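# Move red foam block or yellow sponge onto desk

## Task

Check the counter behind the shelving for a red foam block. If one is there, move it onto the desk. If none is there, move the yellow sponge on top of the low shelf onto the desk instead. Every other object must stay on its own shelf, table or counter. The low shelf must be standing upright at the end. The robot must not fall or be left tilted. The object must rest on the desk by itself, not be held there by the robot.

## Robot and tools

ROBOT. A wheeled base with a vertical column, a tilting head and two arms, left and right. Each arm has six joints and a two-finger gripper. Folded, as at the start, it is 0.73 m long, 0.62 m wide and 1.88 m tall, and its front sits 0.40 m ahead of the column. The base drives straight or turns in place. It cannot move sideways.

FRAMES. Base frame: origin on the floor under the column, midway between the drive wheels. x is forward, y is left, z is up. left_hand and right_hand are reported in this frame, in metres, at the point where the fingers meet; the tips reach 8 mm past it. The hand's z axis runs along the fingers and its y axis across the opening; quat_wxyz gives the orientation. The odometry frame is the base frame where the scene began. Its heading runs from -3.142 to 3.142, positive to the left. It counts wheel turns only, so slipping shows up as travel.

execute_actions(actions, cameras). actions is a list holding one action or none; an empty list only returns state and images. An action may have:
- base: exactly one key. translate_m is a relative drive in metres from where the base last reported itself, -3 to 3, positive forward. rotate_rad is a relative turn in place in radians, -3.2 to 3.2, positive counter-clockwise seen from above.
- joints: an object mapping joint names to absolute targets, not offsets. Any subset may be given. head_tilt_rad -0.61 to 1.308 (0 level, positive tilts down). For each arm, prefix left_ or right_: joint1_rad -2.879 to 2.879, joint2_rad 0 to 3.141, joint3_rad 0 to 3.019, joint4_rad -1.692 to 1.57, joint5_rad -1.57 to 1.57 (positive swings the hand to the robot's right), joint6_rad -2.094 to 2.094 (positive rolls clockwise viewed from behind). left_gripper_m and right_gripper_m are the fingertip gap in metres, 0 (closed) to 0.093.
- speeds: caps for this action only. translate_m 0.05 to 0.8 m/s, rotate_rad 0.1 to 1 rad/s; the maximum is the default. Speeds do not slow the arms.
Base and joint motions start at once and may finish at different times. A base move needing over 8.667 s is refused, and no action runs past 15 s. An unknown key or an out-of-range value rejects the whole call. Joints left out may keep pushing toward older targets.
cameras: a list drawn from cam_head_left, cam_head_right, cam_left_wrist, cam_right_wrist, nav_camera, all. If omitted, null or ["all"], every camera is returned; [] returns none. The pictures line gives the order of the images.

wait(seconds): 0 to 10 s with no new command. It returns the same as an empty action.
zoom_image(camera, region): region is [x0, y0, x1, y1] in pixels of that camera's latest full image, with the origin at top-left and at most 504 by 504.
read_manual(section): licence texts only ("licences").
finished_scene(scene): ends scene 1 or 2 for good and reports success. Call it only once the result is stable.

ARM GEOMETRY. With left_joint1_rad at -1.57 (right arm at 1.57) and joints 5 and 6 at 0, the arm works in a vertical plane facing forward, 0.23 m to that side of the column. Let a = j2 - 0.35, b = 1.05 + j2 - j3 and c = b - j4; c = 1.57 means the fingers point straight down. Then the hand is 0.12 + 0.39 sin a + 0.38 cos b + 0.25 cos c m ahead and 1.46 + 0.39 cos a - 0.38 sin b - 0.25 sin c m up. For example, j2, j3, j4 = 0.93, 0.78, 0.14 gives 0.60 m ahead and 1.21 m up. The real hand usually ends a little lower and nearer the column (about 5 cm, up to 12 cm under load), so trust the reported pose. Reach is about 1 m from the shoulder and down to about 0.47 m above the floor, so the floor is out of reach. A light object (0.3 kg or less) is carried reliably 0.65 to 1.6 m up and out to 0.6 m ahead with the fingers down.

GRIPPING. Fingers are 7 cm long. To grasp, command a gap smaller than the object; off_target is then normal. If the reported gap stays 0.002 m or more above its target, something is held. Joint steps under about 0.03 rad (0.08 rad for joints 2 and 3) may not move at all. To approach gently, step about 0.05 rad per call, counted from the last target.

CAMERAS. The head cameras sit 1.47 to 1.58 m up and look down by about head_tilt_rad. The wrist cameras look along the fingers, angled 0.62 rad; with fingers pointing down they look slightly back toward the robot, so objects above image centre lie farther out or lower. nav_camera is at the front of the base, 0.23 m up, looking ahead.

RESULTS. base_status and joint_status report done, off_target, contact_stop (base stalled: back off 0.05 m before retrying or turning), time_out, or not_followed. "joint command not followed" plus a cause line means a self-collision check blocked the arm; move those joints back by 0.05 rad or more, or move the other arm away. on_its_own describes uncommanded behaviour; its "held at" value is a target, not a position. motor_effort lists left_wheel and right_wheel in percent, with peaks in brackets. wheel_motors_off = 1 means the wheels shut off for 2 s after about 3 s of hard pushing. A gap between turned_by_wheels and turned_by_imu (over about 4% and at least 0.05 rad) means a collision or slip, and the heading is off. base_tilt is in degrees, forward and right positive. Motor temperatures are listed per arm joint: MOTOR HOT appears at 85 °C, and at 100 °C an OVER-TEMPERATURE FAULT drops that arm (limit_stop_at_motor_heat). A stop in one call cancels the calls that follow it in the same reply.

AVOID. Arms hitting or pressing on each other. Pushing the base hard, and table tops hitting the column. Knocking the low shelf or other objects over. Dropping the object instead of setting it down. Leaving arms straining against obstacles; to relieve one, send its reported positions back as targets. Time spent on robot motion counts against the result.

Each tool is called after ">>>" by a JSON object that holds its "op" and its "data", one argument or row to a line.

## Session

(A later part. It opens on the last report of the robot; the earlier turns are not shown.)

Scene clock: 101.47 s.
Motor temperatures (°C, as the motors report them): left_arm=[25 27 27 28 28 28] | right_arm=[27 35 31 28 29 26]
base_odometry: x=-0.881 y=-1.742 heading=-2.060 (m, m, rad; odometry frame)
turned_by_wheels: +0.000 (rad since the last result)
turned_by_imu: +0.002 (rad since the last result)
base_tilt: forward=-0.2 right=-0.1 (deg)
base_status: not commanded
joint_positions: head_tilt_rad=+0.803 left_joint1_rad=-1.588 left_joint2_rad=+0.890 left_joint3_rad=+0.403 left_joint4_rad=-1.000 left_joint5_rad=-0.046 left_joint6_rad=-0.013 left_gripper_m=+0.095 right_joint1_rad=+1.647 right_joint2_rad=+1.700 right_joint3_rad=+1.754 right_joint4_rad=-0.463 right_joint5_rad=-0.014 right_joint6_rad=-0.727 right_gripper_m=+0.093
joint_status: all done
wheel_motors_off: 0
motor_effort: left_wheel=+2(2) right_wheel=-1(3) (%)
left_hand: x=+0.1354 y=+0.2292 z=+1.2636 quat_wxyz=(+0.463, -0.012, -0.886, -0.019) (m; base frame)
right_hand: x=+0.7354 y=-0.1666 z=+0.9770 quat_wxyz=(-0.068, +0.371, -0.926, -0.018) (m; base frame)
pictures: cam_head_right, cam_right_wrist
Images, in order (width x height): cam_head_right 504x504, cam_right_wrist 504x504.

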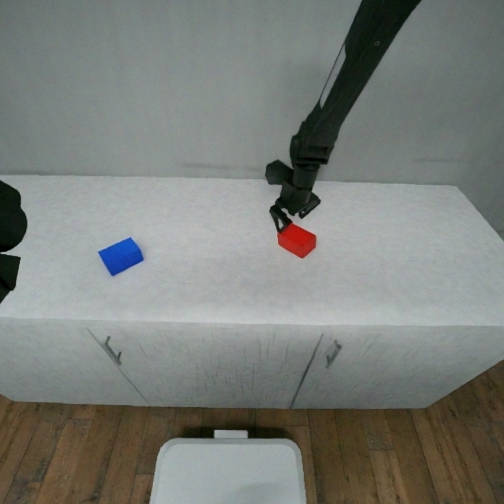

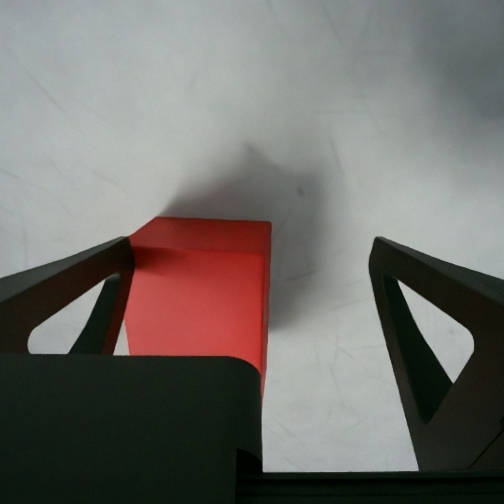

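>>> {"op": "execute_actions", "data": {
  "actions": [
    {"base": {"translate_m": -0.04}, "joints": {"right_joint1_rad": 1.61, "right_joint2_rad": 1.63, "right_joint5_rad": 0}, "speeds": {"translate_m": 0.05}}
  ],
  "cameras": ["cam_head_right", "cam_right_wrist"]
}}

Scene clock: 108.03 s.
Motor temperatures (°C, as the motors report them): left_arm=[25 27 27 28 28 28] | right_arm=[27 35 31 28 29 26]
base_odometry: x=-0.862 y=-1.706 heading=-2.061 (m, m, rad; odometry frame)
turned_by_wheels: -0.001 (rad since the last result)
turned_by_imu: +0.001 (rad since the last result)
base_tilt: forward=-0.2 right=-0.1 (deg)
base_status: done
joint_positions: head_tilt_rad=+0.803 left_joint1_rad=-1.588 left_joint2_rad=+0.890 left_joint3_rad=+0.401 left_joint4_rad=-1.000 left_joint5_rad=-0.046 left_joint6_rad=-0.013 left_gripper_m=+0.095 right_joint1_rad=+1.610 right_joint2_rad=+1.654 right_joint3_rad=+1.756 right_joint4_rad=-0.461 right_joint5_rad=-0.001 right_joint6_rad=-0.728 right_gripper_m=+0.093
joint_status: all done
wheel_motors_off: 0
motor_effort: left_wheel=+0(41) right_wheel=+2(40) (%)
left_hand: x=+0.1342 y=+0.2292 z=+1.2641 quat_wxyz=(+0.464, -0.012, -0.886, -0.019) (m; base frame)
right_hand: x=+0.7588 y=-0.1968 z=+1.0045 quat_wxyz=(-0.083, +0.363, -0.928, +0.012) (m; base frame)
pictures: cam_head_right, cam_right_wrist
Images, in order (width x height): cam_head_right 504x504, cam_right_wrist 504x504.

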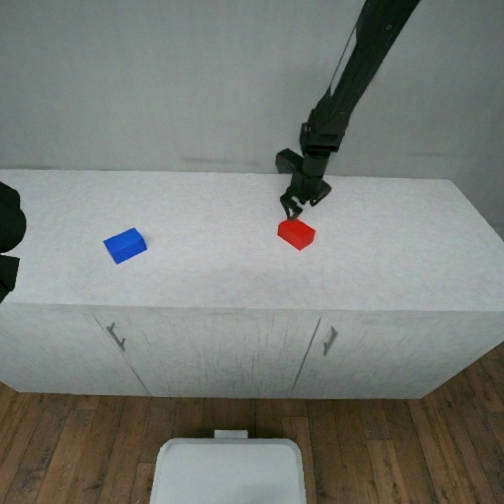

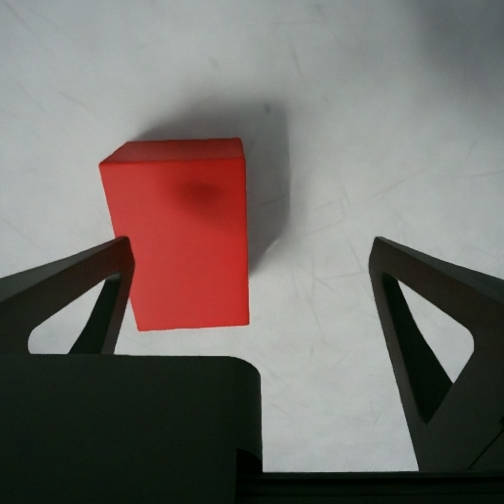

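>>> {"op": "execute_actions", "data": {
  "actions": [
    {"joints": {"right_joint1_rad": 1.64}}
  ],
  "cameras": ["cam_right_wrist"]
}}

Scene clock: 111.80 s.
Motor temperatures (°C, as the motors report them): left_arm=[25 27 27 28 28 28] | right_arm=[27 36 31 28 29 26]
base_odometry: x=-0.862 y=-1.706 heading=-2.061 (m, m, rad; odometry frame)
turned_by_wheels: +0.000 (rad since the last result)
turned_by_imu: +0.002 (rad since the last result)
base_tilt: forward=-0.2 right=-0.1 (deg)
base_status: not commanded
joint_positions: head_tilt_rad=+0.803 left_joint1_rad=-1.588 left_joint2_rad=+0.890 left_joint3_rad=+0.401 left_joint4_rad=-1.000 left_joint5_rad=-0.046 left_joint6_rad=-0.013 left_gripper_m=+0.095 right_joint1_rad=+1.640 right_joint2_rad=+1.654 right_joint3_rad=+1.756 right_joint4_rad=-0.461 right_joint5_rad=-0.001 right_joint6_rad=-0.728 right_gripper_m=+0.093
joint_status: all done
wheel_motors_off: 0
motor_effort: left_wheel=+0(1) right_wheel=+2(2) (%)
left_hand: x=+0.1342 y=+0.2292 z=+1.2641 quat_wxyz=(+0.464, -0.012, -0.886, -0.019) (m; base frame)
right_hand: x=+0.7582 y=-0.1746 z=+1.0055 quat_wxyz=(-0.088, +0.369, -0.925, -0.001) (m; base frame)
pictures: cam_right_wrist
Images, in order (width x height): cam_right_wrist 504x504.

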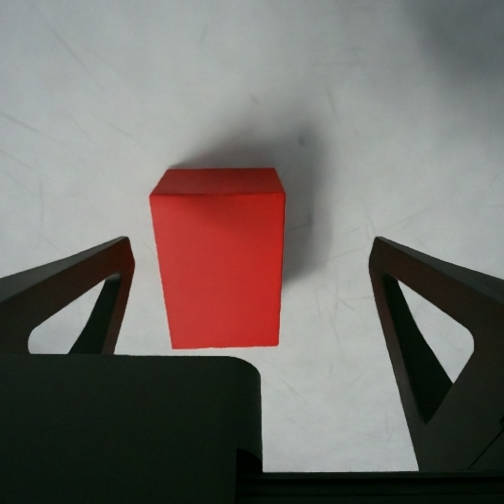

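>>> {"op": "execute_actions", "data": {
  "actions": [
    {"joints": {"right_joint2_rad": 1.755}}
  ],
  "cameras": ["cam_head_right", "cam_right_wrist"]
}}

Scene clock: 114.47 s.
Motor temperatures (°C, as the motors report them): left_arm=[25 27 27 28 28 28] | right_arm=[27 36 31 28 29 26]
base_odometry: x=-0.862 y=-1.706 heading=-2.061 (m, m, rad; odometry frame)
turned_by_wheels: +0.000 (rad since the last result)
turned_by_imu: +0.001 (rad since the last result)
base_tilt: forward=-0.2 right=-0.1 (deg)
base_status: not commanded
joint_positions: head_tilt_rad=+0.803 left_joint1_rad=-1.588 left_joint2_rad=+0.890 left_joint3_rad=+0.401 left_joint4_rad=-1.000 left_joint5_rad=-0.046 left_joint6_rad=-0.013 left_gripper_m=+0.095 right_joint1_rad=+1.640 right_joint2_rad=+1.747 right_joint3_rad=+1.756 right_joint4_rad=-0.461 right_joint5_rad=-0.001 right_joint6_rad=-0.729 right_gripper_m=+0.093
joint_status: all done
wheel_motors_off: 0
motor_effort: left_wheel=-1(1) right_wheel=+2(3) (%)
left_hand: x=+0.1342 y=+0.2292 z=+1.2641 quat_wxyz=(+0.464, -0.012, -0.886, -0.019) (m; base frame)
right_hand: x=+0.7132 y=-0.1728 z=+0.9483 quat_wxyz=(-0.044, +0.371, -0.927, -0.016) (m; base frame)
pictures: cam_head_right, cam_right_wrist
Images, in order (width x height): cam_head_right 504x504, cam_right_wrist 504x504.

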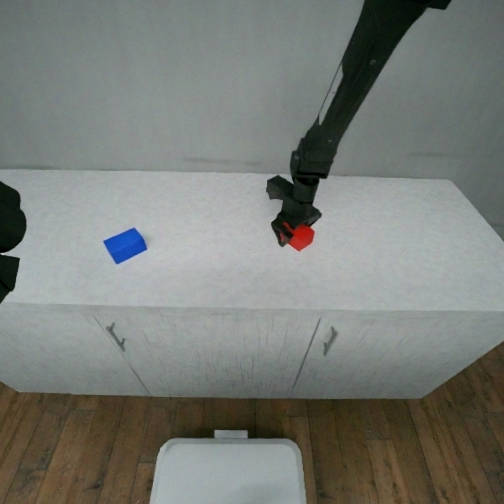

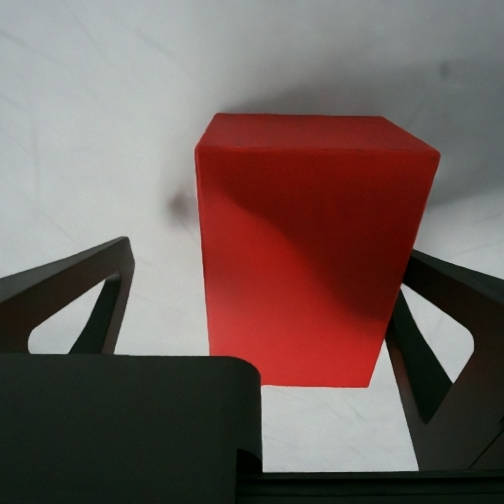

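>>> {"op": "execute_actions", "data": {
  "actions": [
    {"joints": {"right_gripper_m": 0.04}}
  ],
  "cameras": ["cam_head_right", "cam_right_wrist"]
}}

Scene clock: 115.80 s.
Motor temperatures (°C, as the motors report them): left_arm=[25 27 27 28 28 28] | right_arm=[27 36 31 28 29 26]
base_odometry: x=-0.862 y=-1.706 heading=-2.061 (m, m, rad; odometry frame)
turned_by_wheels: +0.000 (rad since the last result)
turned_by_imu: +0.001 (rad since the last result)
base_tilt: forward=-0.2 right=-0.1 (deg)
base_status: not commanded
joint_positions: head_tilt_rad=+0.803 left_joint1_rad=-1.588 left_joint2_rad=+0.890 left_joint3_rad=+0.401 left_joint4_rad=-1.000 left_joint5_rad=-0.046 left_joint6_rad=-0.013 left_gripper_m=+0.095 right_joint1_rad=+1.640 right_joint2_rad=+1.747 right_joint3_rad=+1.756 right_joint4_rad=-0.461 right_joint5_rad=-0.001 right_joint6_rad=-0.729 right_gripper_m=+0.059
joint_status: right_gripper_m off_target (ended at +0.059, target +0.040)
wheel_motors_off: 0
motor_effort: left_wheel=+0(0) right_wheel=+3(3) (%)
left_hand: x=+0.1342 y=+0.2292 z=+1.2641 quat_wxyz=(+0.464, -0.012, -0.886, -0.019) (m; base frame)
right_hand: x=+0.7132 y=-0.1728 z=+0.9483 quat_wxyz=(-0.044, +0.371, -0.927, -0.016) (m; base frame)
pictures: cam_head_right, cam_right_wrist
Images, in order (width x height): cam_head_right 504x504, cam_right_wrist 504x504.

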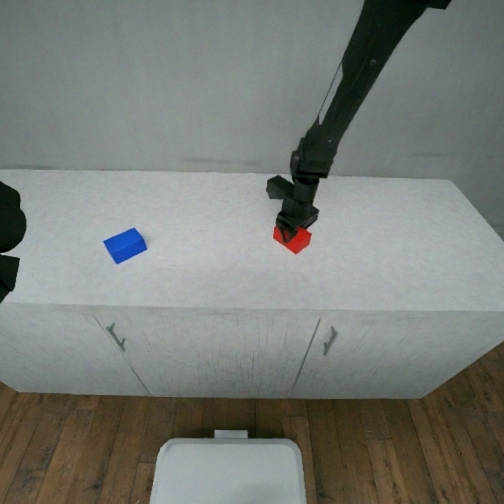

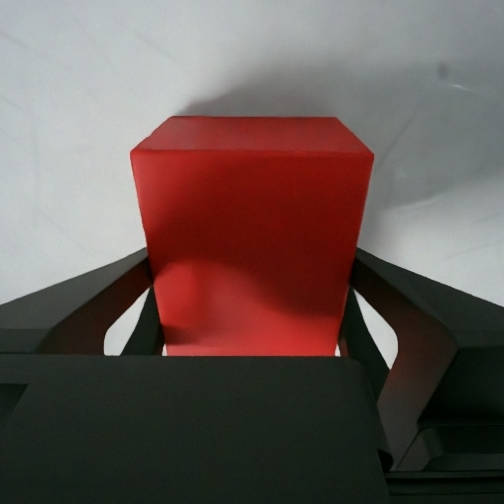

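>>> {"op": "execute_actions", "data": {
  "actions": [
    {"joints": {"right_joint2_rad": 1.45}}
  ],
  "cameras": []
}}

>>> {"op": "execute_actions", "data": {
  "actions": [
    {"base": {"rotate_rad": 1.54}, "joints": {"right_joint1_rad": 1.6, "right_joint2_rad": 0.8, "right_joint3_rad": 0.4, "right_joint4_rad": -0.5, "right_joint5_rad": 0, "right_joint6_rad": 0}}
  ],
  "cameras": ["cam_head_left", "cam_head_right", "cam_right_wrist", "nav_camera"]
}}

Scene clock: 125.93 s.
Motor temperatures (°C, as the motors report them): left_arm=[25 27 27 28 28 28] | right_arm=[27 37 31 28 29 26]
base_odometry: x=-0.862 y=-1.706 heading=-2.061 (m, m, rad; odometry frame)
turned_by_wheels: +0.000 (rad since the last result)
turned_by_imu: +0.002 (rad since the last result)
base_tilt: forward=-0.2 right=-0.1 (deg)
base_status: not commanded
joint_positions: head_tilt_rad=+0.803 left_joint1_rad=-1.588 left_joint2_rad=+0.890 left_joint3_rad=+0.401 left_joint4_rad=-1.000 left_joint5_rad=-0.046 left_joint6_rad=-0.013 left_gripper_m=+0.095 right_joint1_rad=+1.640 right_joint2_rad=+1.426 right_joint3_rad=+1.753 right_joint4_rad=-0.460 right_joint5_rad=-0.001 right_joint6_rad=-0.729 right_gripper_m=+0.059
joint_status: all done
wheel_motors_off: 0
motor_effort: left_wheel=-1(1) right_wheel=+3(3) (%)
left_hand: x=+0.1342 y=+0.2292 z=+1.2641 quat_wxyz=(+0.464, -0.012, -0.886, -0.019) (m; base frame)
right_hand: x=+0.8433 y=-0.1810 z=+1.1596 quat_wxyz=(-0.193, +0.360, -0.912, +0.038) (m; base frame)
pictures: none
No camera images: the call's "cameras" was empty. Leave "cameras" out to get every camera's image.

Scene clock: 128.93 s.
Motor temperatures (°C, as the motors report them): left_arm=[25 27 27 28 28 28] | right_arm=[27 36 30 28 29 26]
base_odometry: x=-0.862 y=-1.706 heading=-0.522 (m, m, rad; odometry frame)
turned_by_wheels: +1.539 (rad since the last result)
turned_by_imu: +1.554 (rad since the last result)
base_tilt: forward=-0.2 right=-0.2 (deg)
base_status: done
joint_positions: head_tilt_rad=+0.803 left_joint1_rad=-1.588 left_joint2_rad=+0.890 left_joint3_rad=+0.401 left_joint4_rad=-1.000 left_joint5_rad=-0.046 left_joint6_rad=-0.013 left_gripper_m=+0.095 right_joint1_rad=+1.597 right_joint2_rad=+0.801 right_joint3_rad=+0.399 right_joint4_rad=-0.499 right_joint5_rad=+0.001 right_joint6_rad=-0.012 right_gripper_m=+0.059
joint_status: all done
wheel_motors_off: 0
motor_effort: left_wheel=-4(47) right_wheel=+4(29) (%)
left_hand: x=+0.1342 y=+0.2292 z=+1.2641 quat_wxyz=(+0.464, -0.012, -0.886, -0.019) (m; base frame)
right_hand: x=+0.2483 y=-0.2174 z=+1.1943 quat_wxyz=(+0.188, +0.014, -0.982, -0.011) (m; base frame)
pictures: cam_head_left, cam_head_right, cam_right_wrist, nav_camera
Images, in order (width x height): cam_head_left 504x504, cam_head_right 504x504, cam_right_wrist 504x504, nav_camera 504x504.

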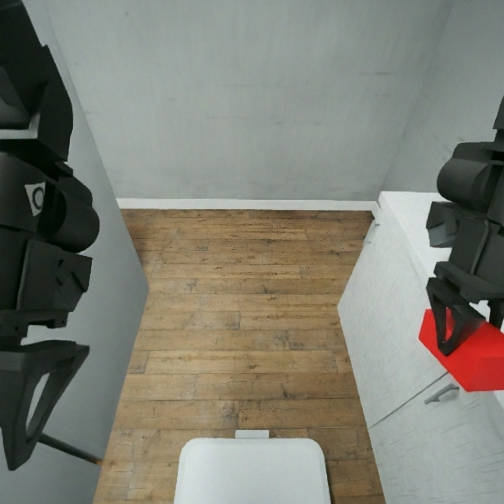

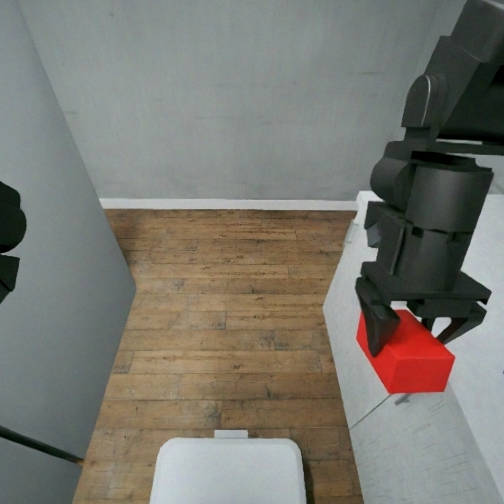

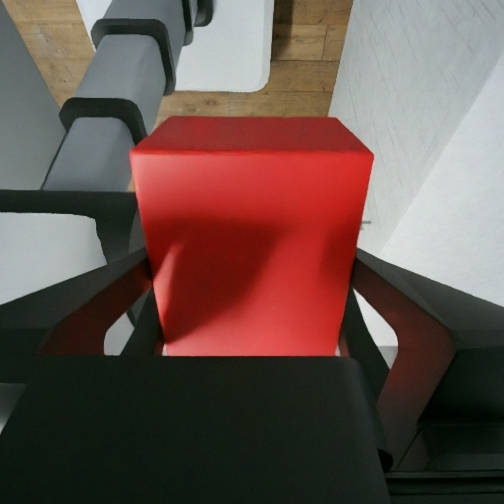

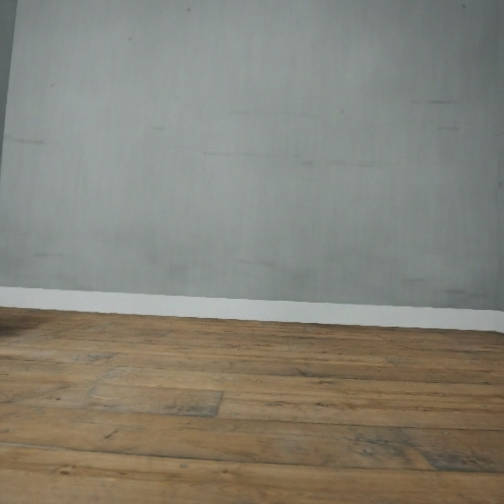

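>>> {"op": "execute_actions", "data": {
  "actions": [
    {"base": {"translate_m": 1.46}, "joints": {"head_tilt_rad": 1.0}}
  ],
  "cameras": ["cam_head_left", "cam_head_right", "nav_camera"]
}}

Scene clock: 133.77 s.
Motor temperatures (°C, as the motors report them): left_arm=[25 27 27 28 28 28] | right_arm=[27 35 30 28 29 26]
base_odometry: x=+0.403 y=-2.434 heading=-0.521 (m, m, rad; odometry frame)
turned_by_wheels: +0.001 (rad since the last result)
turned_by_imu: +0.003 (rad since the last result)
base_tilt: forward=-0.2 right=-0.1 (deg)
base_status: done
joint_positions: head_tilt_rad=+1.001 left_joint1_rad=-1.588 left_joint2_rad=+0.890 left_joint3_rad=+0.402 left_joint4_rad=-1.000 left_joint5_rad=-0.046 left_joint6_rad=-0.013 left_gripper_m=+0.095 right_joint1_rad=+1.597 right_joint2_rad=+0.801 right_joint3_rad=+0.401 right_joint4_rad=-0.499 right_joint5_rad=+0.001 right_joint6_rad=-0.012 right_gripper_m=+0.059
joint_status: all done
wheel_motors_off: 0
motor_effort: left_wheel=+1(47) right_wheel=-1(62) (%)
left_hand: x=+0.1346 y=+0.2292 z=+1.2639 quat_wxyz=(+0.464, -0.012, -0.886, -0.019) (m; base frame)
right_hand: x=+0.2495 y=-0.2174 z=+1.1942 quat_wxyz=(+0.187, +0.014, -0.982, -0.011) (m; base frame)
pictures: cam_head_left, cam_head_right, nav_camera
Images, in order (width x height): cam_head_left 504x504, cam_head_right 504x504, nav_camera 504x504.

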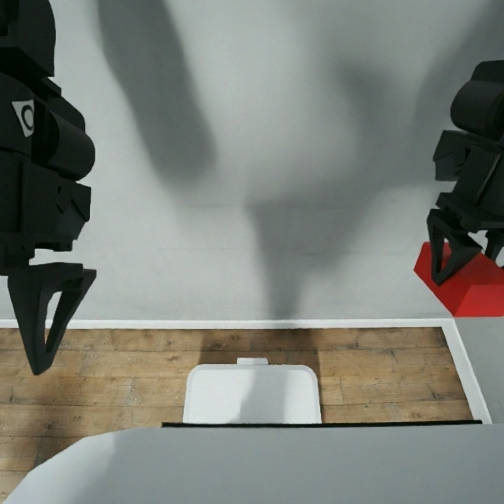

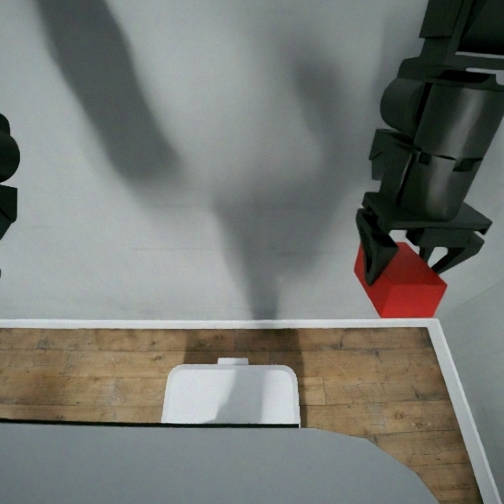

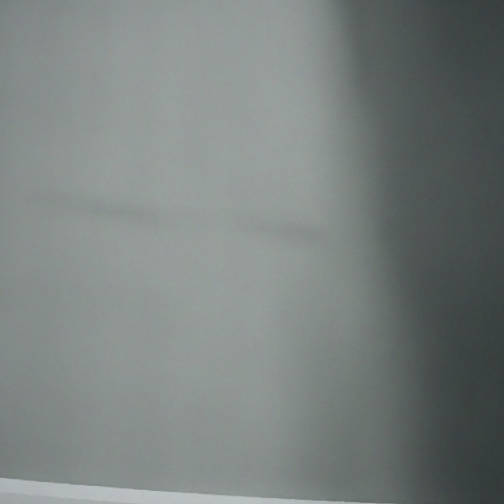

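>>> {"op": "execute_actions", "data": {
  "actions": [
    {"base": {"rotate_rad": 1.43}}
  ],
  "cameras": ["cam_head_left", "cam_head_right", "nav_camera"]
}}

Scene clock: 139.77 s.
Motor temperatures (°C, as the motors report them): left_arm=[25 27 27 28 28 28] | right_arm=[27 34 29 28 29 26]
base_odometry: x=+0.403 y=-2.434 heading=+0.908 (m, m, rad; odometry frame)
turned_by_wheels: +1.429 (rad since the last result)
turned_by_imu: +1.441 (rad since the last result)
base_tilt: forward=-0.2 right=-0.1 (deg)
base_status: done
joint_positions: head_tilt_rad=+1.001 left_joint1_rad=-1.588 left_joint2_rad=+0.890 left_joint3_rad=+0.402 left_joint4_rad=-1.000 left_joint5_rad=-0.046 left_joint6_rad=-0.013 left_gripper_m=+0.095 right_joint1_rad=+1.597 right_joint2_rad=+0.801 right_joint3_rad=+0.401 right_joint4_rad=-0.499 right_joint5_rad=+0.001 right_joint6_rad=-0.012 right_gripper_m=+0.059
joint_status: not commanded
wheel_motors_off: 0
motor_effort: left_wheel=-3(41) right_wheel=+4(51) (%)
left_hand: x=+0.1346 y=+0.2292 z=+1.2639 quat_wxyz=(+0.464, -0.012, -0.886, -0.019) (m; base frame)
right_hand: x=+0.2495 y=-0.2174 z=+1.1942 quat_wxyz=(+0.187, +0.014, -0.982, -0.011) (m; base frame)
pictures: cam_head_left, cam_head_right, nav_camera
Images, in order (width x height): cam_head_left 504x504, cam_head_right 504x504, nav_camera 504x504.

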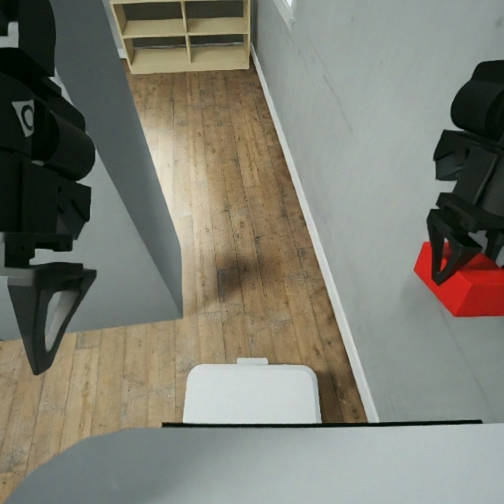

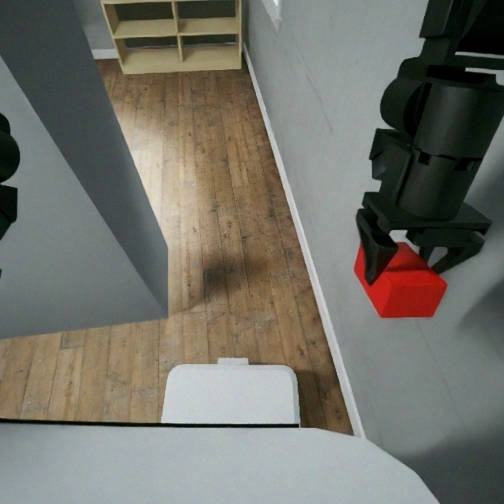

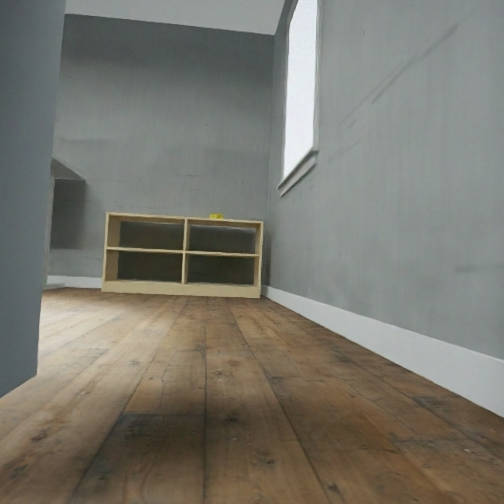

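>>> {"op": "execute_actions", "data": {
  "actions": [
    {"base": {"translate_m": 1.02}}
  ],
  "cameras": ["cam_head_left", "cam_head_right", "nav_camera"]
}}

Scene clock: 152.17 s.
Motor temperatures (°C, as the motors report them): left_arm=[25 27 27 28 28 28] | right_arm=[27 33 29 28 29 26]
base_odometry: x=+1.031 y=-1.630 heading=+0.908 (m, m, rad; odometry frame)
turned_by_wheels: +0.000 (rad since the last result)
turned_by_imu: +0.003 (rad since the last result)
base_tilt: forward=-0.3 right=-0.1 (deg)
base_status: done
joint_positions: head_tilt_rad=+1.001 left_joint1_rad=-1.588 left_joint2_rad=+0.890 left_joint3_rad=+0.404 left_joint4_rad=-1.000 left_joint5_rad=-0.046 left_joint6_rad=-0.013 left_gripper_m=+0.095 right_joint1_rad=+1.597 right_joint2_rad=+0.801 right_joint3_rad=+0.403 right_joint4_rad=-0.499 right_joint5_rad=+0.001 right_joint6_rad=-0.012 right_gripper_m=+0.059
joint_status: not commanded
wheel_motors_off: 0
motor_effort: left_wheel=+0(48) right_wheel=+0(63) (%)
left_hand: x=+0.1360 y=+0.2292 z=+1.2634 quat_wxyz=(+0.462, -0.012, -0.886, -0.019) (m; base frame)
right_hand: x=+0.2511 y=-0.2174 z=+1.1941 quat_wxyz=(+0.186, +0.014, -0.982, -0.011) (m; base frame)
pictures: cam_head_left, cam_head_right, nav_camera
Images, in order (width x height): cam_head_left 504x504, cam_head_right 504x504, nav_camera 504x504.

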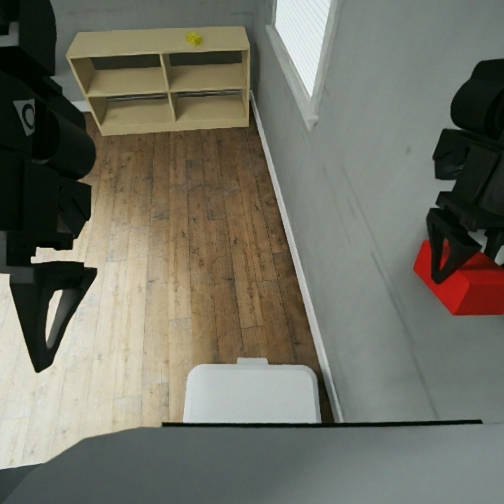

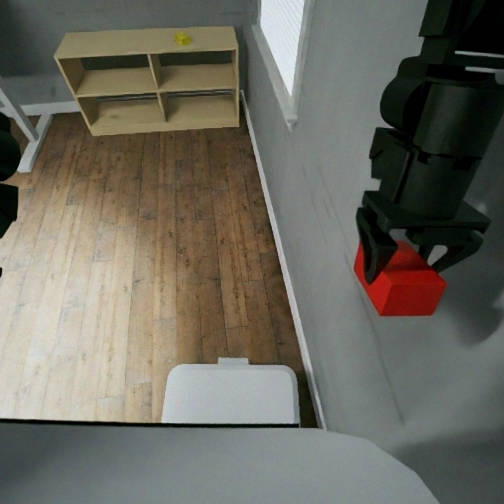

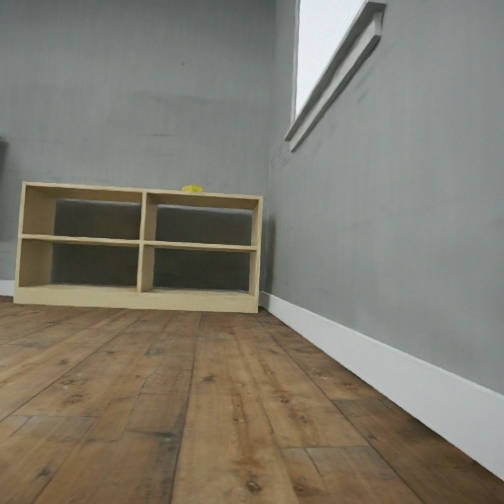

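>>> {"op": "execute_actions", "data": {
  "actions": [
    {"base": {"rotate_rad": 0.43}, "joints": {"head_tilt_rad": 0.65}}
  ],
  "cameras": []
}}

>>> {"op": "execute_actions", "data": {
  "actions": [
    {"base": {"translate_m": 0.4}}
  ],
  "cameras": ["cam_head_left", "cam_head_right", "nav_camera"]
}}

Scene clock: 157.30 s.
Motor temperatures (°C, as the motors report them): left_arm=[25 27 27 28 28 28] | right_arm=[27 33 29 28 29 26]
base_odometry: x=+1.031 y=-1.630 heading=+1.337 (m, m, rad; odometry frame)
turned_by_wheels: +0.429 (rad since the last result)
turned_by_imu: +0.431 (rad since the last result)
base_tilt: forward=-0.2 right=-0.1 (deg)
base_status: done
joint_positions: head_tilt_rad=+0.667 left_joint1_rad=-1.588 left_joint2_rad=+0.890 left_joint3_rad=+0.404 left_joint4_rad=-1.000 left_joint5_rad=-0.046 left_joint6_rad=-0.013 left_gripper_m=+0.095 right_joint1_rad=+1.597 right_joint2_rad=+0.801 right_joint3_rad=+0.403 right_joint4_rad=-0.499 right_joint5_rad=+0.001 right_joint6_rad=-0.012 right_gripper_m=+0.059
joint_status: all done
wheel_motors_off: 0
motor_effort: left_wheel=-3(42) right_wheel=+3(44) (%)
left_hand: x=+0.1360 y=+0.2292 z=+1.2634 quat_wxyz=(+0.462, -0.012, -0.886, -0.019) (m; base frame)
right_hand: x=+0.2511 y=-0.2174 z=+1.1941 quat_wxyz=(+0.186, +0.014, -0.982, -0.011) (m; base frame)
pictures: none
No camera images: the call's "cameras" was empty. Leave "cameras" out to get every camera's image.

Scene clock: 159.47 s.
Motor temperatures (°C, as the motors report them): left_arm=[25 27 27 28 28 28] | right_arm=[27 33 29 28 29 26]
base_odometry: x=+1.123 y=-1.240 heading=+1.338 (m, m, rad; odometry frame)
turned_by_wheels: +0.001 (rad since the last result)
turned_by_imu: +0.002 (rad since the last result)
base_tilt: forward=-0.2 right=-0.1 (deg)
base_status: done
joint_positions: head_tilt_rad=+0.666 left_joint1_rad=-1.588 left_joint2_rad=+0.890 left_joint3_rad=+0.403 left_joint4_rad=-1.000 left_joint5_rad=-0.046 left_joint6_rad=-0.013 left_gripper_m=+0.095 right_joint1_rad=+1.597 right_joint2_rad=+0.801 right_joint3_rad=+0.402 right_joint4_rad=-0.499 right_joint5_rad=+0.001 right_joint6_rad=-0.012 right_gripper_m=+0.059
joint_status: not commanded
wheel_motors_off: 0
motor_effort: left_wheel=+1(47) right_wheel=-1(59) (%)
left_hand: x=+0.1354 y=+0.2292 z=+1.2636 quat_wxyz=(+0.463, -0.012, -0.886, -0.019) (m; base frame)
right_hand: x=+0.2502 y=-0.2174 z=+1.1942 quat_wxyz=(+0.186, +0.014, -0.982, -0.011) (m; base frame)
pictures: cam_head_left, cam_head_right, nav_camera
Images, in order (width x height): cam_head_left 504x504, cam_head_right 504x504, nav_camera 504x504.

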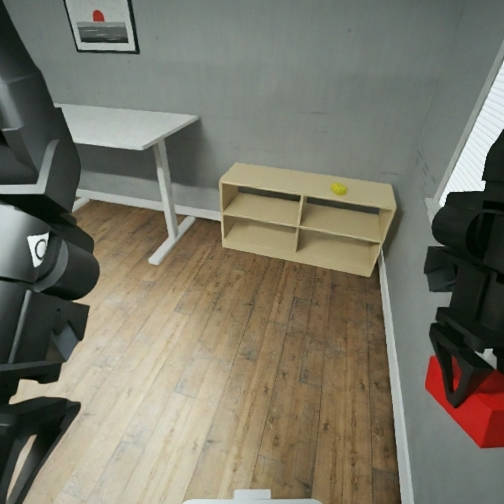

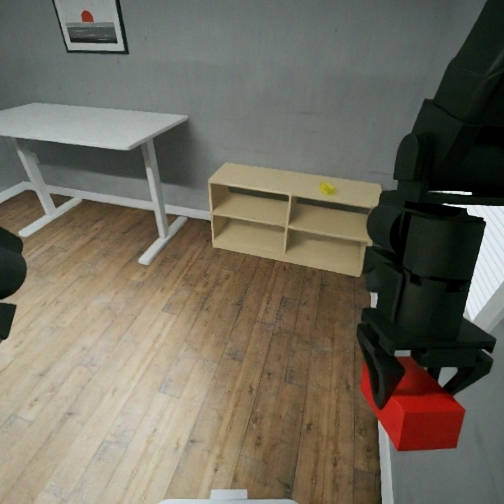

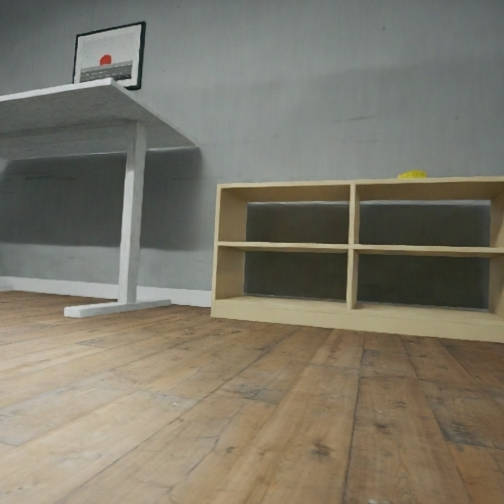

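>>> {"op": "execute_actions", "data": {
  "actions": [
    {"base": {"rotate_rad": 0.52}, "joints": {"head_tilt_rad": 0.85}}
  ],
  "cameras": []
}}

>>> {"op": "execute_actions", "data": {
  "actions": [
    {"base": {"translate_m": 1.55}, "joints": {"right_joint1_rad": 1.57, "right_joint2_rad": 1.40, "right_joint3_rad": 1.58, "right_joint4_rad": -0.6}}
  ],
  "cameras": ["cam_head_left", "cam_head_right", "cam_right_wrist", "nav_camera"]
}}

Scene clock: 170.13 s.
Motor temperatures (°C, as the motors report them): left_arm=[25 27 27 28 28 28] | right_arm=[27 33 29 28 29 26]
base_odometry: x=+1.123 y=-1.240 heading=+1.857 (m, m, rad; odometry frame)
turned_by_wheels: +0.519 (rad since the last result)
turned_by_imu: +0.521 (rad since the last result)
base_tilt: forward=-0.2 right=-0.2 (deg)
base_status: done
joint_positions: head_tilt_rad=+0.851 left_joint1_rad=-1.588 left_joint2_rad=+0.890 left_joint3_rad=+0.403 left_joint4_rad=-1.000 left_joint5_rad=-0.046 left_joint6_rad=-0.013 left_gripper_m=+0.095 right_joint1_rad=+1.597 right_joint2_rad=+0.801 right_joint3_rad=+0.402 right_joint4_rad=-0.499 right_joint5_rad=+0.001 right_joint6_rad=-0.012 right_gripper_m=+0.059
joint_status: all done
wheel_motors_off: 0
motor_effort: left_wheel=-3(42) right_wheel=+4(50) (%)
left_hand: x=+0.1354 y=+0.2292 z=+1.2636 quat_wxyz=(+0.463, -0.012, -0.886, -0.019) (m; base frame)
right_hand: x=+0.2502 y=-0.2174 z=+1.1942 quat_wxyz=(+0.186, +0.014, -0.982, -0.011) (m; base frame)
pictures: none
No camera images: the call's "cameras" was empty. Leave "cameras" out to get every camera's image.

Scene clock: 174.10 s.
Motor temperatures (°C, as the motors report them): left_arm=[25 27 27 28 28 28] | right_arm=[27 34 29 28 29 26]
base_odometry: x=+0.685 y=+0.246 heading=+1.858 (m, m, rad; odometry frame)
turned_by_wheels: +0.001 (rad since the last result)
turned_by_imu: +0.003 (rad since the last result)
base_tilt: forward=-0.2 right=-0.1 (deg)
base_status: done
joint_positions: head_tilt_rad=+0.852 left_joint1_rad=-1.588 left_joint2_rad=+0.890 left_joint3_rad=+0.402 left_joint4_rad=-1.000 left_joint5_rad=-0.046 left_joint6_rad=-0.013 left_gripper_m=+0.095 right_joint1_rad=+1.574 right_joint2_rad=+1.406 right_joint3_rad=+1.559 right_joint4_rad=-0.601 right_joint5_rad=+0.001 right_joint6_rad=-0.012 right_gripper_m=+0.059
joint_status: all done
wheel_motors_off: 0
motor_effort: left_wheel=+0(48) right_wheel=-1(62) (%)
left_hand: x=+0.1348 y=+0.2292 z=+1.2639 quat_wxyz=(+0.463, -0.012, -0.886, -0.019) (m; base frame)
right_hand: x=+0.7171 y=-0.2237 z=+1.1012 quat_wxyz=(-0.038, +0.007, -0.999, -0.001) (m; base frame)
pictures: cam_head_left, cam_head_right, cam_right_wrist, nav_camera
Images, in order (width x height): cam_head_left 504x504, cam_head_right 504x504, cam_right_wrist 504x504, nav_camera 504x504.

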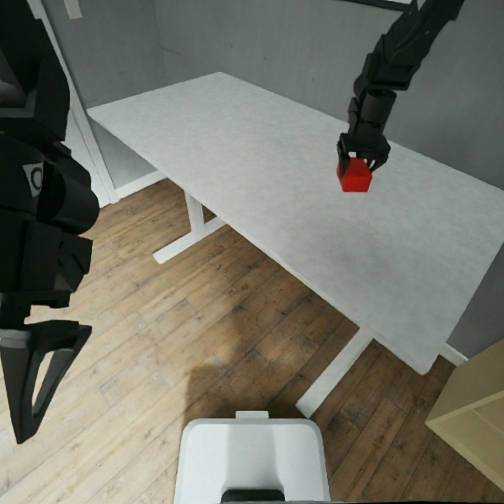

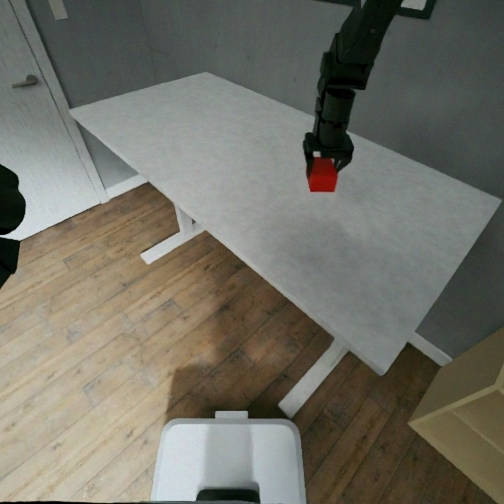

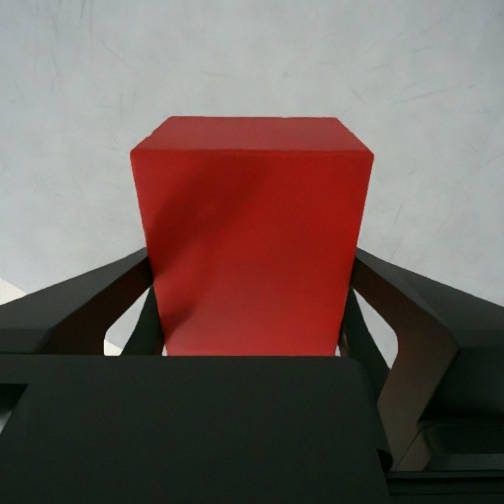

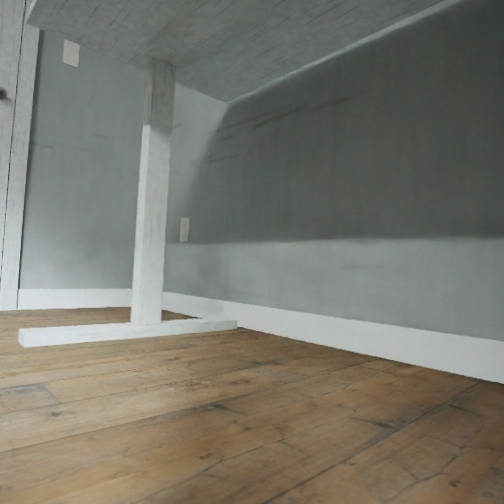

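>>> {"op": "execute_actions", "data": {
  "actions": [
    {"joints": {"right_joint2_rad": 1.56, "right_joint4_rad": -0.43}}
  ],
  "cameras": ["cam_head_left", "cam_head_right", "cam_right_wrist"]
}}

Scene clock: 178.87 s.
Motor temperatures (°C, as the motors report them): left_arm=[25 27 27 28 28 28] | right_arm=[27 35 30 28 29 26]
base_odometry: x=+0.685 y=+0.246 heading=+1.858 (m, m, rad; odometry frame)
turned_by_wheels: +0.000 (rad since the last result)
turned_by_imu: +0.002 (rad since the last result)
base_tilt: forward=-0.2 right=-0.1 (deg)
base_status: not commanded
joint_positions: head_tilt_rad=+0.852 left_joint1_rad=-1.588 left_joint2_rad=+0.890 left_joint3_rad=+0.402 left_joint4_rad=-1.000 left_joint5_rad=-0.046 left_joint6_rad=-0.013 left_gripper_m=+0.095 right_joint1_rad=+1.574 right_joint2_rad=+1.569 right_joint3_rad=+1.567 right_joint4_rad=-0.437 right_joint5_rad=+0.001 right_joint6_rad=-0.012 right_gripper_m=+0.059
joint_status: all done
wheel_motors_off: 0
motor_effort: left_wheel=+1(1) right_wheel=-1(2) (%)
left_hand: x=+0.1348 y=+0.2292 z=+1.2639 quat_wxyz=(+0.463, -0.012, -0.886, -0.019) (m; base frame)
right_hand: x=+0.6967 y=-0.2235 z=+1.0110 quat_wxyz=(-0.042, +0.007, -0.999, -0.001) (m; base frame)
pictures: cam_head_left, cam_head_right, cam_right_wrist
Images, in order (width x height): cam_head_left 504x504, cam_head_right 504x504, cam_right_wrist 504x504.

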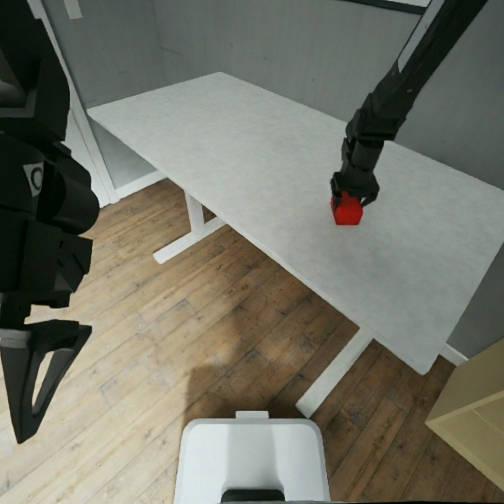

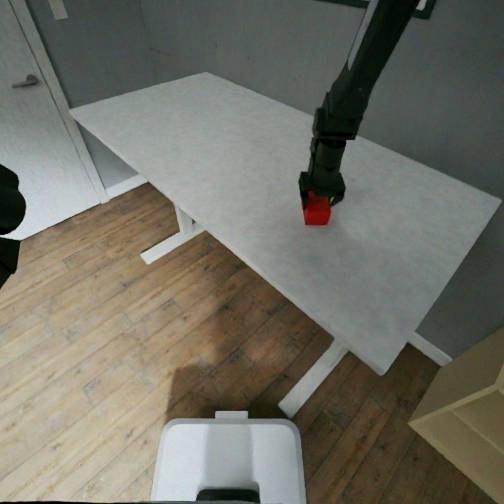

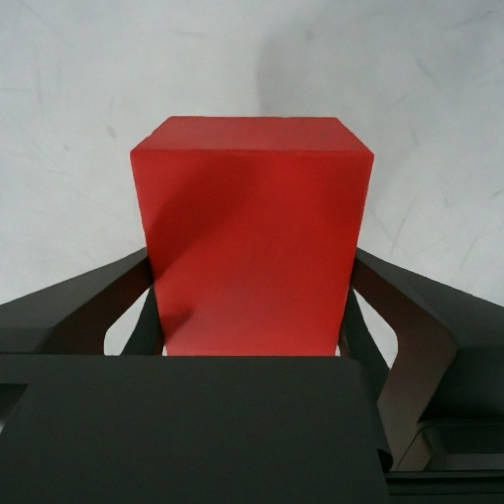

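>>> {"op": "execute_actions", "data": {
  "actions": [
    {"joints": {"right_joint2_rad": 1.62}}
  ],
  "cameras": ["cam_head_right", "cam_right_wrist"]
}}

Scene clock: 180.63 s.
Motor temperatures (°C, as the motors report them): left_arm=[25 27 27 28 28 28] | right_arm=[27 35 30 28 29 26]
base_odometry: x=+0.685 y=+0.246 heading=+1.858 (m, m, rad; odometry frame)
turned_by_wheels: +0.000 (rad since the last result)
turned_by_imu: +0.001 (rad since the last result)
base_tilt: forward=-0.3 right=-0.1 (deg)
base_status: not commanded
joint_positions: head_tilt_rad=+0.852 left_joint1_rad=-1.588 left_joint2_rad=+0.890 left_joint3_rad=+0.402 left_joint4_rad=-1.000 left_joint5_rad=-0.046 left_joint6_rad=-0.013 left_gripper_m=+0.095 right_joint1_rad=+1.574 right_joint2_rad=+1.595 right_joint3_rad=+1.567 right_joint4_rad=-0.437 right_joint5_rad=+0.001 right_joint6_rad=-0.012 right_gripper_m=+0.059
joint_status: all done
wheel_motors_off: 0
motor_effort: left_wheel=+0(1) right_wheel=-1(1) (%)
left_hand: x=+0.1348 y=+0.2292 z=+1.2639 quat_wxyz=(+0.463, -0.012, -0.886, -0.019) (m; base frame)
right_hand: x=+0.6852 y=-0.2235 z=+0.9965 quat_wxyz=(-0.030, +0.007, -1.000, -0.001) (m; base frame)
pictures: cam_head_right, cam_right_wrist
Images, in order (width x height): cam_head_right 504x504, cam_right_wrist 504x504.

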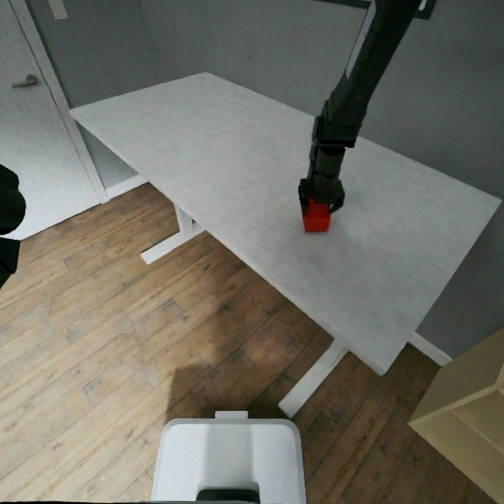

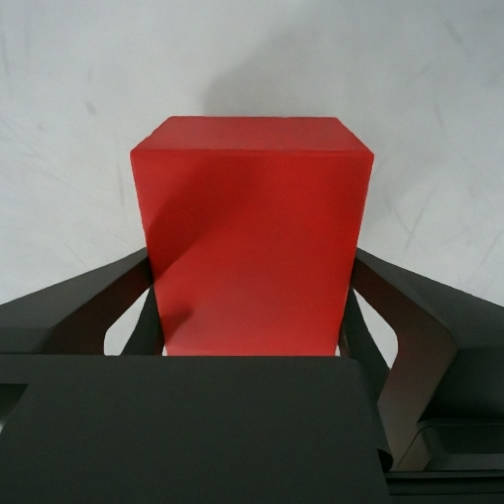

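>>> {"op": "execute_actions", "data": {
  "actions": [
    {"joints": {"right_joint2_rad": 1.65}}
  ],
  "cameras": ["cam_right_wrist"]
}}

>>> {"op": "execute_actions", "data": {
  "actions": [
    {"joints": {"right_gripper_m": 0.093, "right_joint2_rad": 1.61}}
  ],
  "cameras": ["cam_right_wrist"]
}}

Scene clock: 183.23 s.
Motor temperatures (°C, as the motors report them): left_arm=[25 27 27 28 28 28] | right_arm=[27 36 30 28 29 26]
base_odometry: x=+0.685 y=+0.246 heading=+1.858 (m, m, rad; odometry frame)
turned_by_wheels: +0.000 (rad since the last result)
turned_by_imu: +0.001 (rad since the last result)
base_tilt: forward=-0.2 right=-0.1 (deg)
base_status: not commanded
joint_positions: head_tilt_rad=+0.852 left_joint1_rad=-1.588 left_joint2_rad=+0.890 left_joint3_rad=+0.402 left_joint4_rad=-1.000 left_joint5_rad=-0.046 left_joint6_rad=-0.013 left_gripper_m=+0.095 right_joint1_rad=+1.574 right_joint2_rad=+1.613 right_joint3_rad=+1.567 right_joint4_rad=-0.435 right_joint5_rad=+0.000 right_joint6_rad=-0.011 right_gripper_m=+0.059
joint_status: all done
wheel_motors_off: 0
motor_effort: left_wheel=+1(1) right_wheel=-1(2) (%)
left_hand: x=+0.1348 y=+0.2292 z=+1.2639 quat_wxyz=(+0.463, -0.012, -0.886, -0.019) (m; base frame)
right_hand: x=+0.6775 y=-0.2234 z=+0.9868 quat_wxyz=(-0.022, +0.006, -1.000, -0.001) (m; base frame)
pictures: cam_right_wrist
Images, in order (width x height): cam_right_wrist 504x504.

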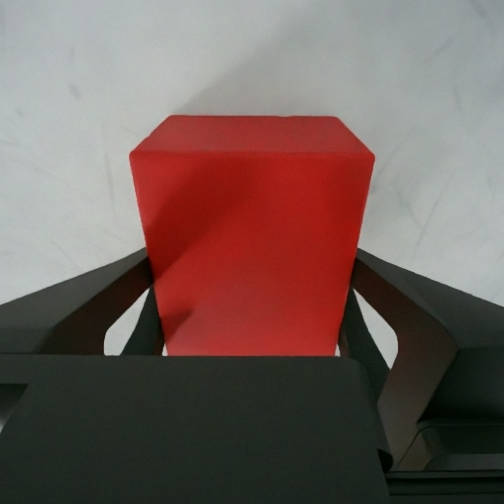

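Scene clock: 183.83 s.
Motor temperatures (°C, as the motors report them): left_arm=[25 27 27 28 28 28] | right_arm=[27 36 30 28 29 26]
base_odometry: x=+0.685 y=+0.246 heading=+1.858 (m, m, rad; odometry frame)
turned_by_wheels: +0.000 (rad since the last result)
turned_by_imu: +0.000 (rad since the last result)
base_tilt: forward=-0.3 right=-0.1 (deg)
base_status: not commanded
joint_positions: head_tilt_rad=+0.852 left_joint1_rad=-1.588 left_joint2_rad=+0.890 left_joint3_rad=+0.402 left_joint4_rad=-1.000 left_joint5_rad=-0.046 left_joint6_rad=-0.013 left_gripper_m=+0.095 right_joint1_rad=+1.574 right_joint2_rad=+1.612 right_joint3_rad=+1.567 right_joint4_rad=-0.435 right_joint5_rad=+0.000 right_joint6_rad=-0.011 right_gripper_m=+0.093
joint_status: all done
wheel_motors_off: 0
motor_effort: left_wheel=+1(2) right_wheel=-1(1) (%)
left_hand: x=+0.1348 y=+0.2292 z=+1.2639 quat_wxyz=(+0.463, -0.012, -0.886, -0.019) (m; base frame)
right_hand: x=+0.6778 y=-0.2234 z=+0.9872 quat_wxyz=(-0.022, +0.006, -1.000, -0.001) (m; base frame)
pictures: cam_right_wrist
Images, in order (width x height): cam_right_wrist 504x504.

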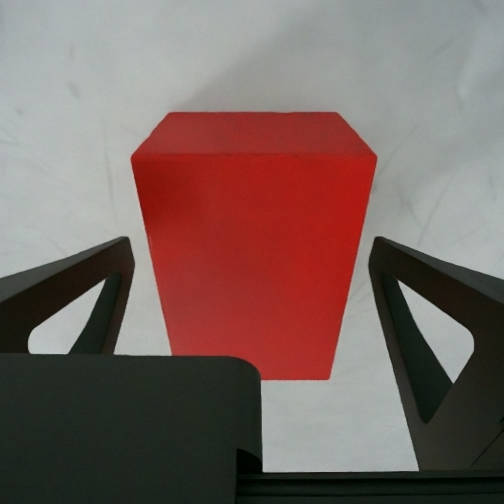

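The block is released on the desk. I'll lift the hand clear of it.

>>> {"op": "execute_actions", "data": {
  "actions": [
    {"joints": {"right_joint2_rad": 1.4}}
  ],
  "cameras": ["cam_head_left", "cam_right_wrist"]
}}

Scene clock: 185.77 s.
Motor temperatures (°C, as the motors report them): left_arm=[25 27 27 28 28 28] | right_arm=[27 36 31 28 29 26]
base_odometry: x=+0.685 y=+0.246 heading=+1.858 (m, m, rad; odometry frame)
turned_by_wheels: +0.000 (rad since the last result)
turned_by_imu: +0.001 (rad since the last result)
base_tilt: forward=-0.3 right=-0.1 (deg)
base_status: not commanded
joint_positions: head_tilt_rad=+0.852 left_joint1_rad=-1.588 left_joint2_rad=+0.890 left_joint3_rad=+0.402 left_joint4_rad=-1.000 left_joint5_rad=-0.046 left_joint6_rad=-0.013 left_gripper_m=+0.095 right_joint1_rad=+1.574 right_joint2_rad=+1.372 right_joint3_rad=+1.574 right_joint4_rad=-0.433 right_joint5_rad=+0.000 right_joint6_rad=-0.011 right_gripper_m=+0.093
joint_status: all done
wheel_motors_off: 0
motor_effort: left_wheel=+1(1) right_wheel=-1(2) (%)
left_hand: x=+0.1348 y=+0.2292 z=+1.2639 quat_wxyz=(+0.463, -0.012, -0.886, -0.019) (m; base frame)
right_hand: x=+0.7771 y=-0.2236 z=+1.1344 quat_wxyz=(-0.146, +0.006, -0.989, +0.000) (m; base frame)
pictures: cam_head_left, cam_right_wrist
Images, in order (width x height): cam_head_left 504x504, cam_right_wrist 504x504.

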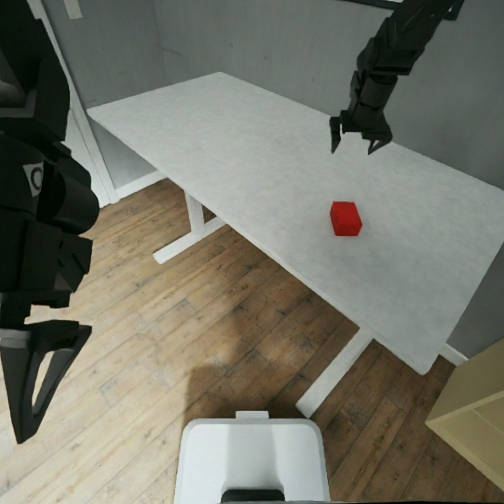

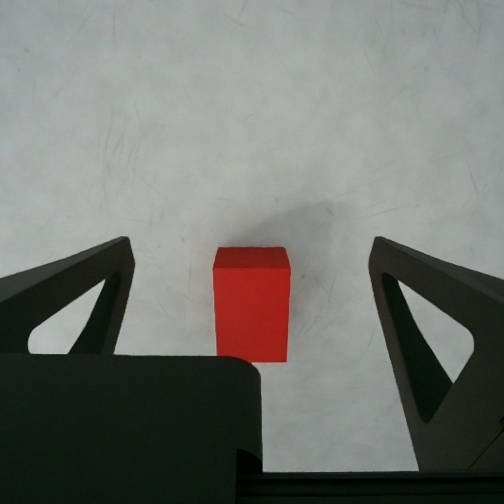

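The red block rests on the desk, clear of the hand. Finishing scene 1.

>>> {"op": "finished_scene", "data": {
  "scene": 1
}}

The scene is finished: the task was done.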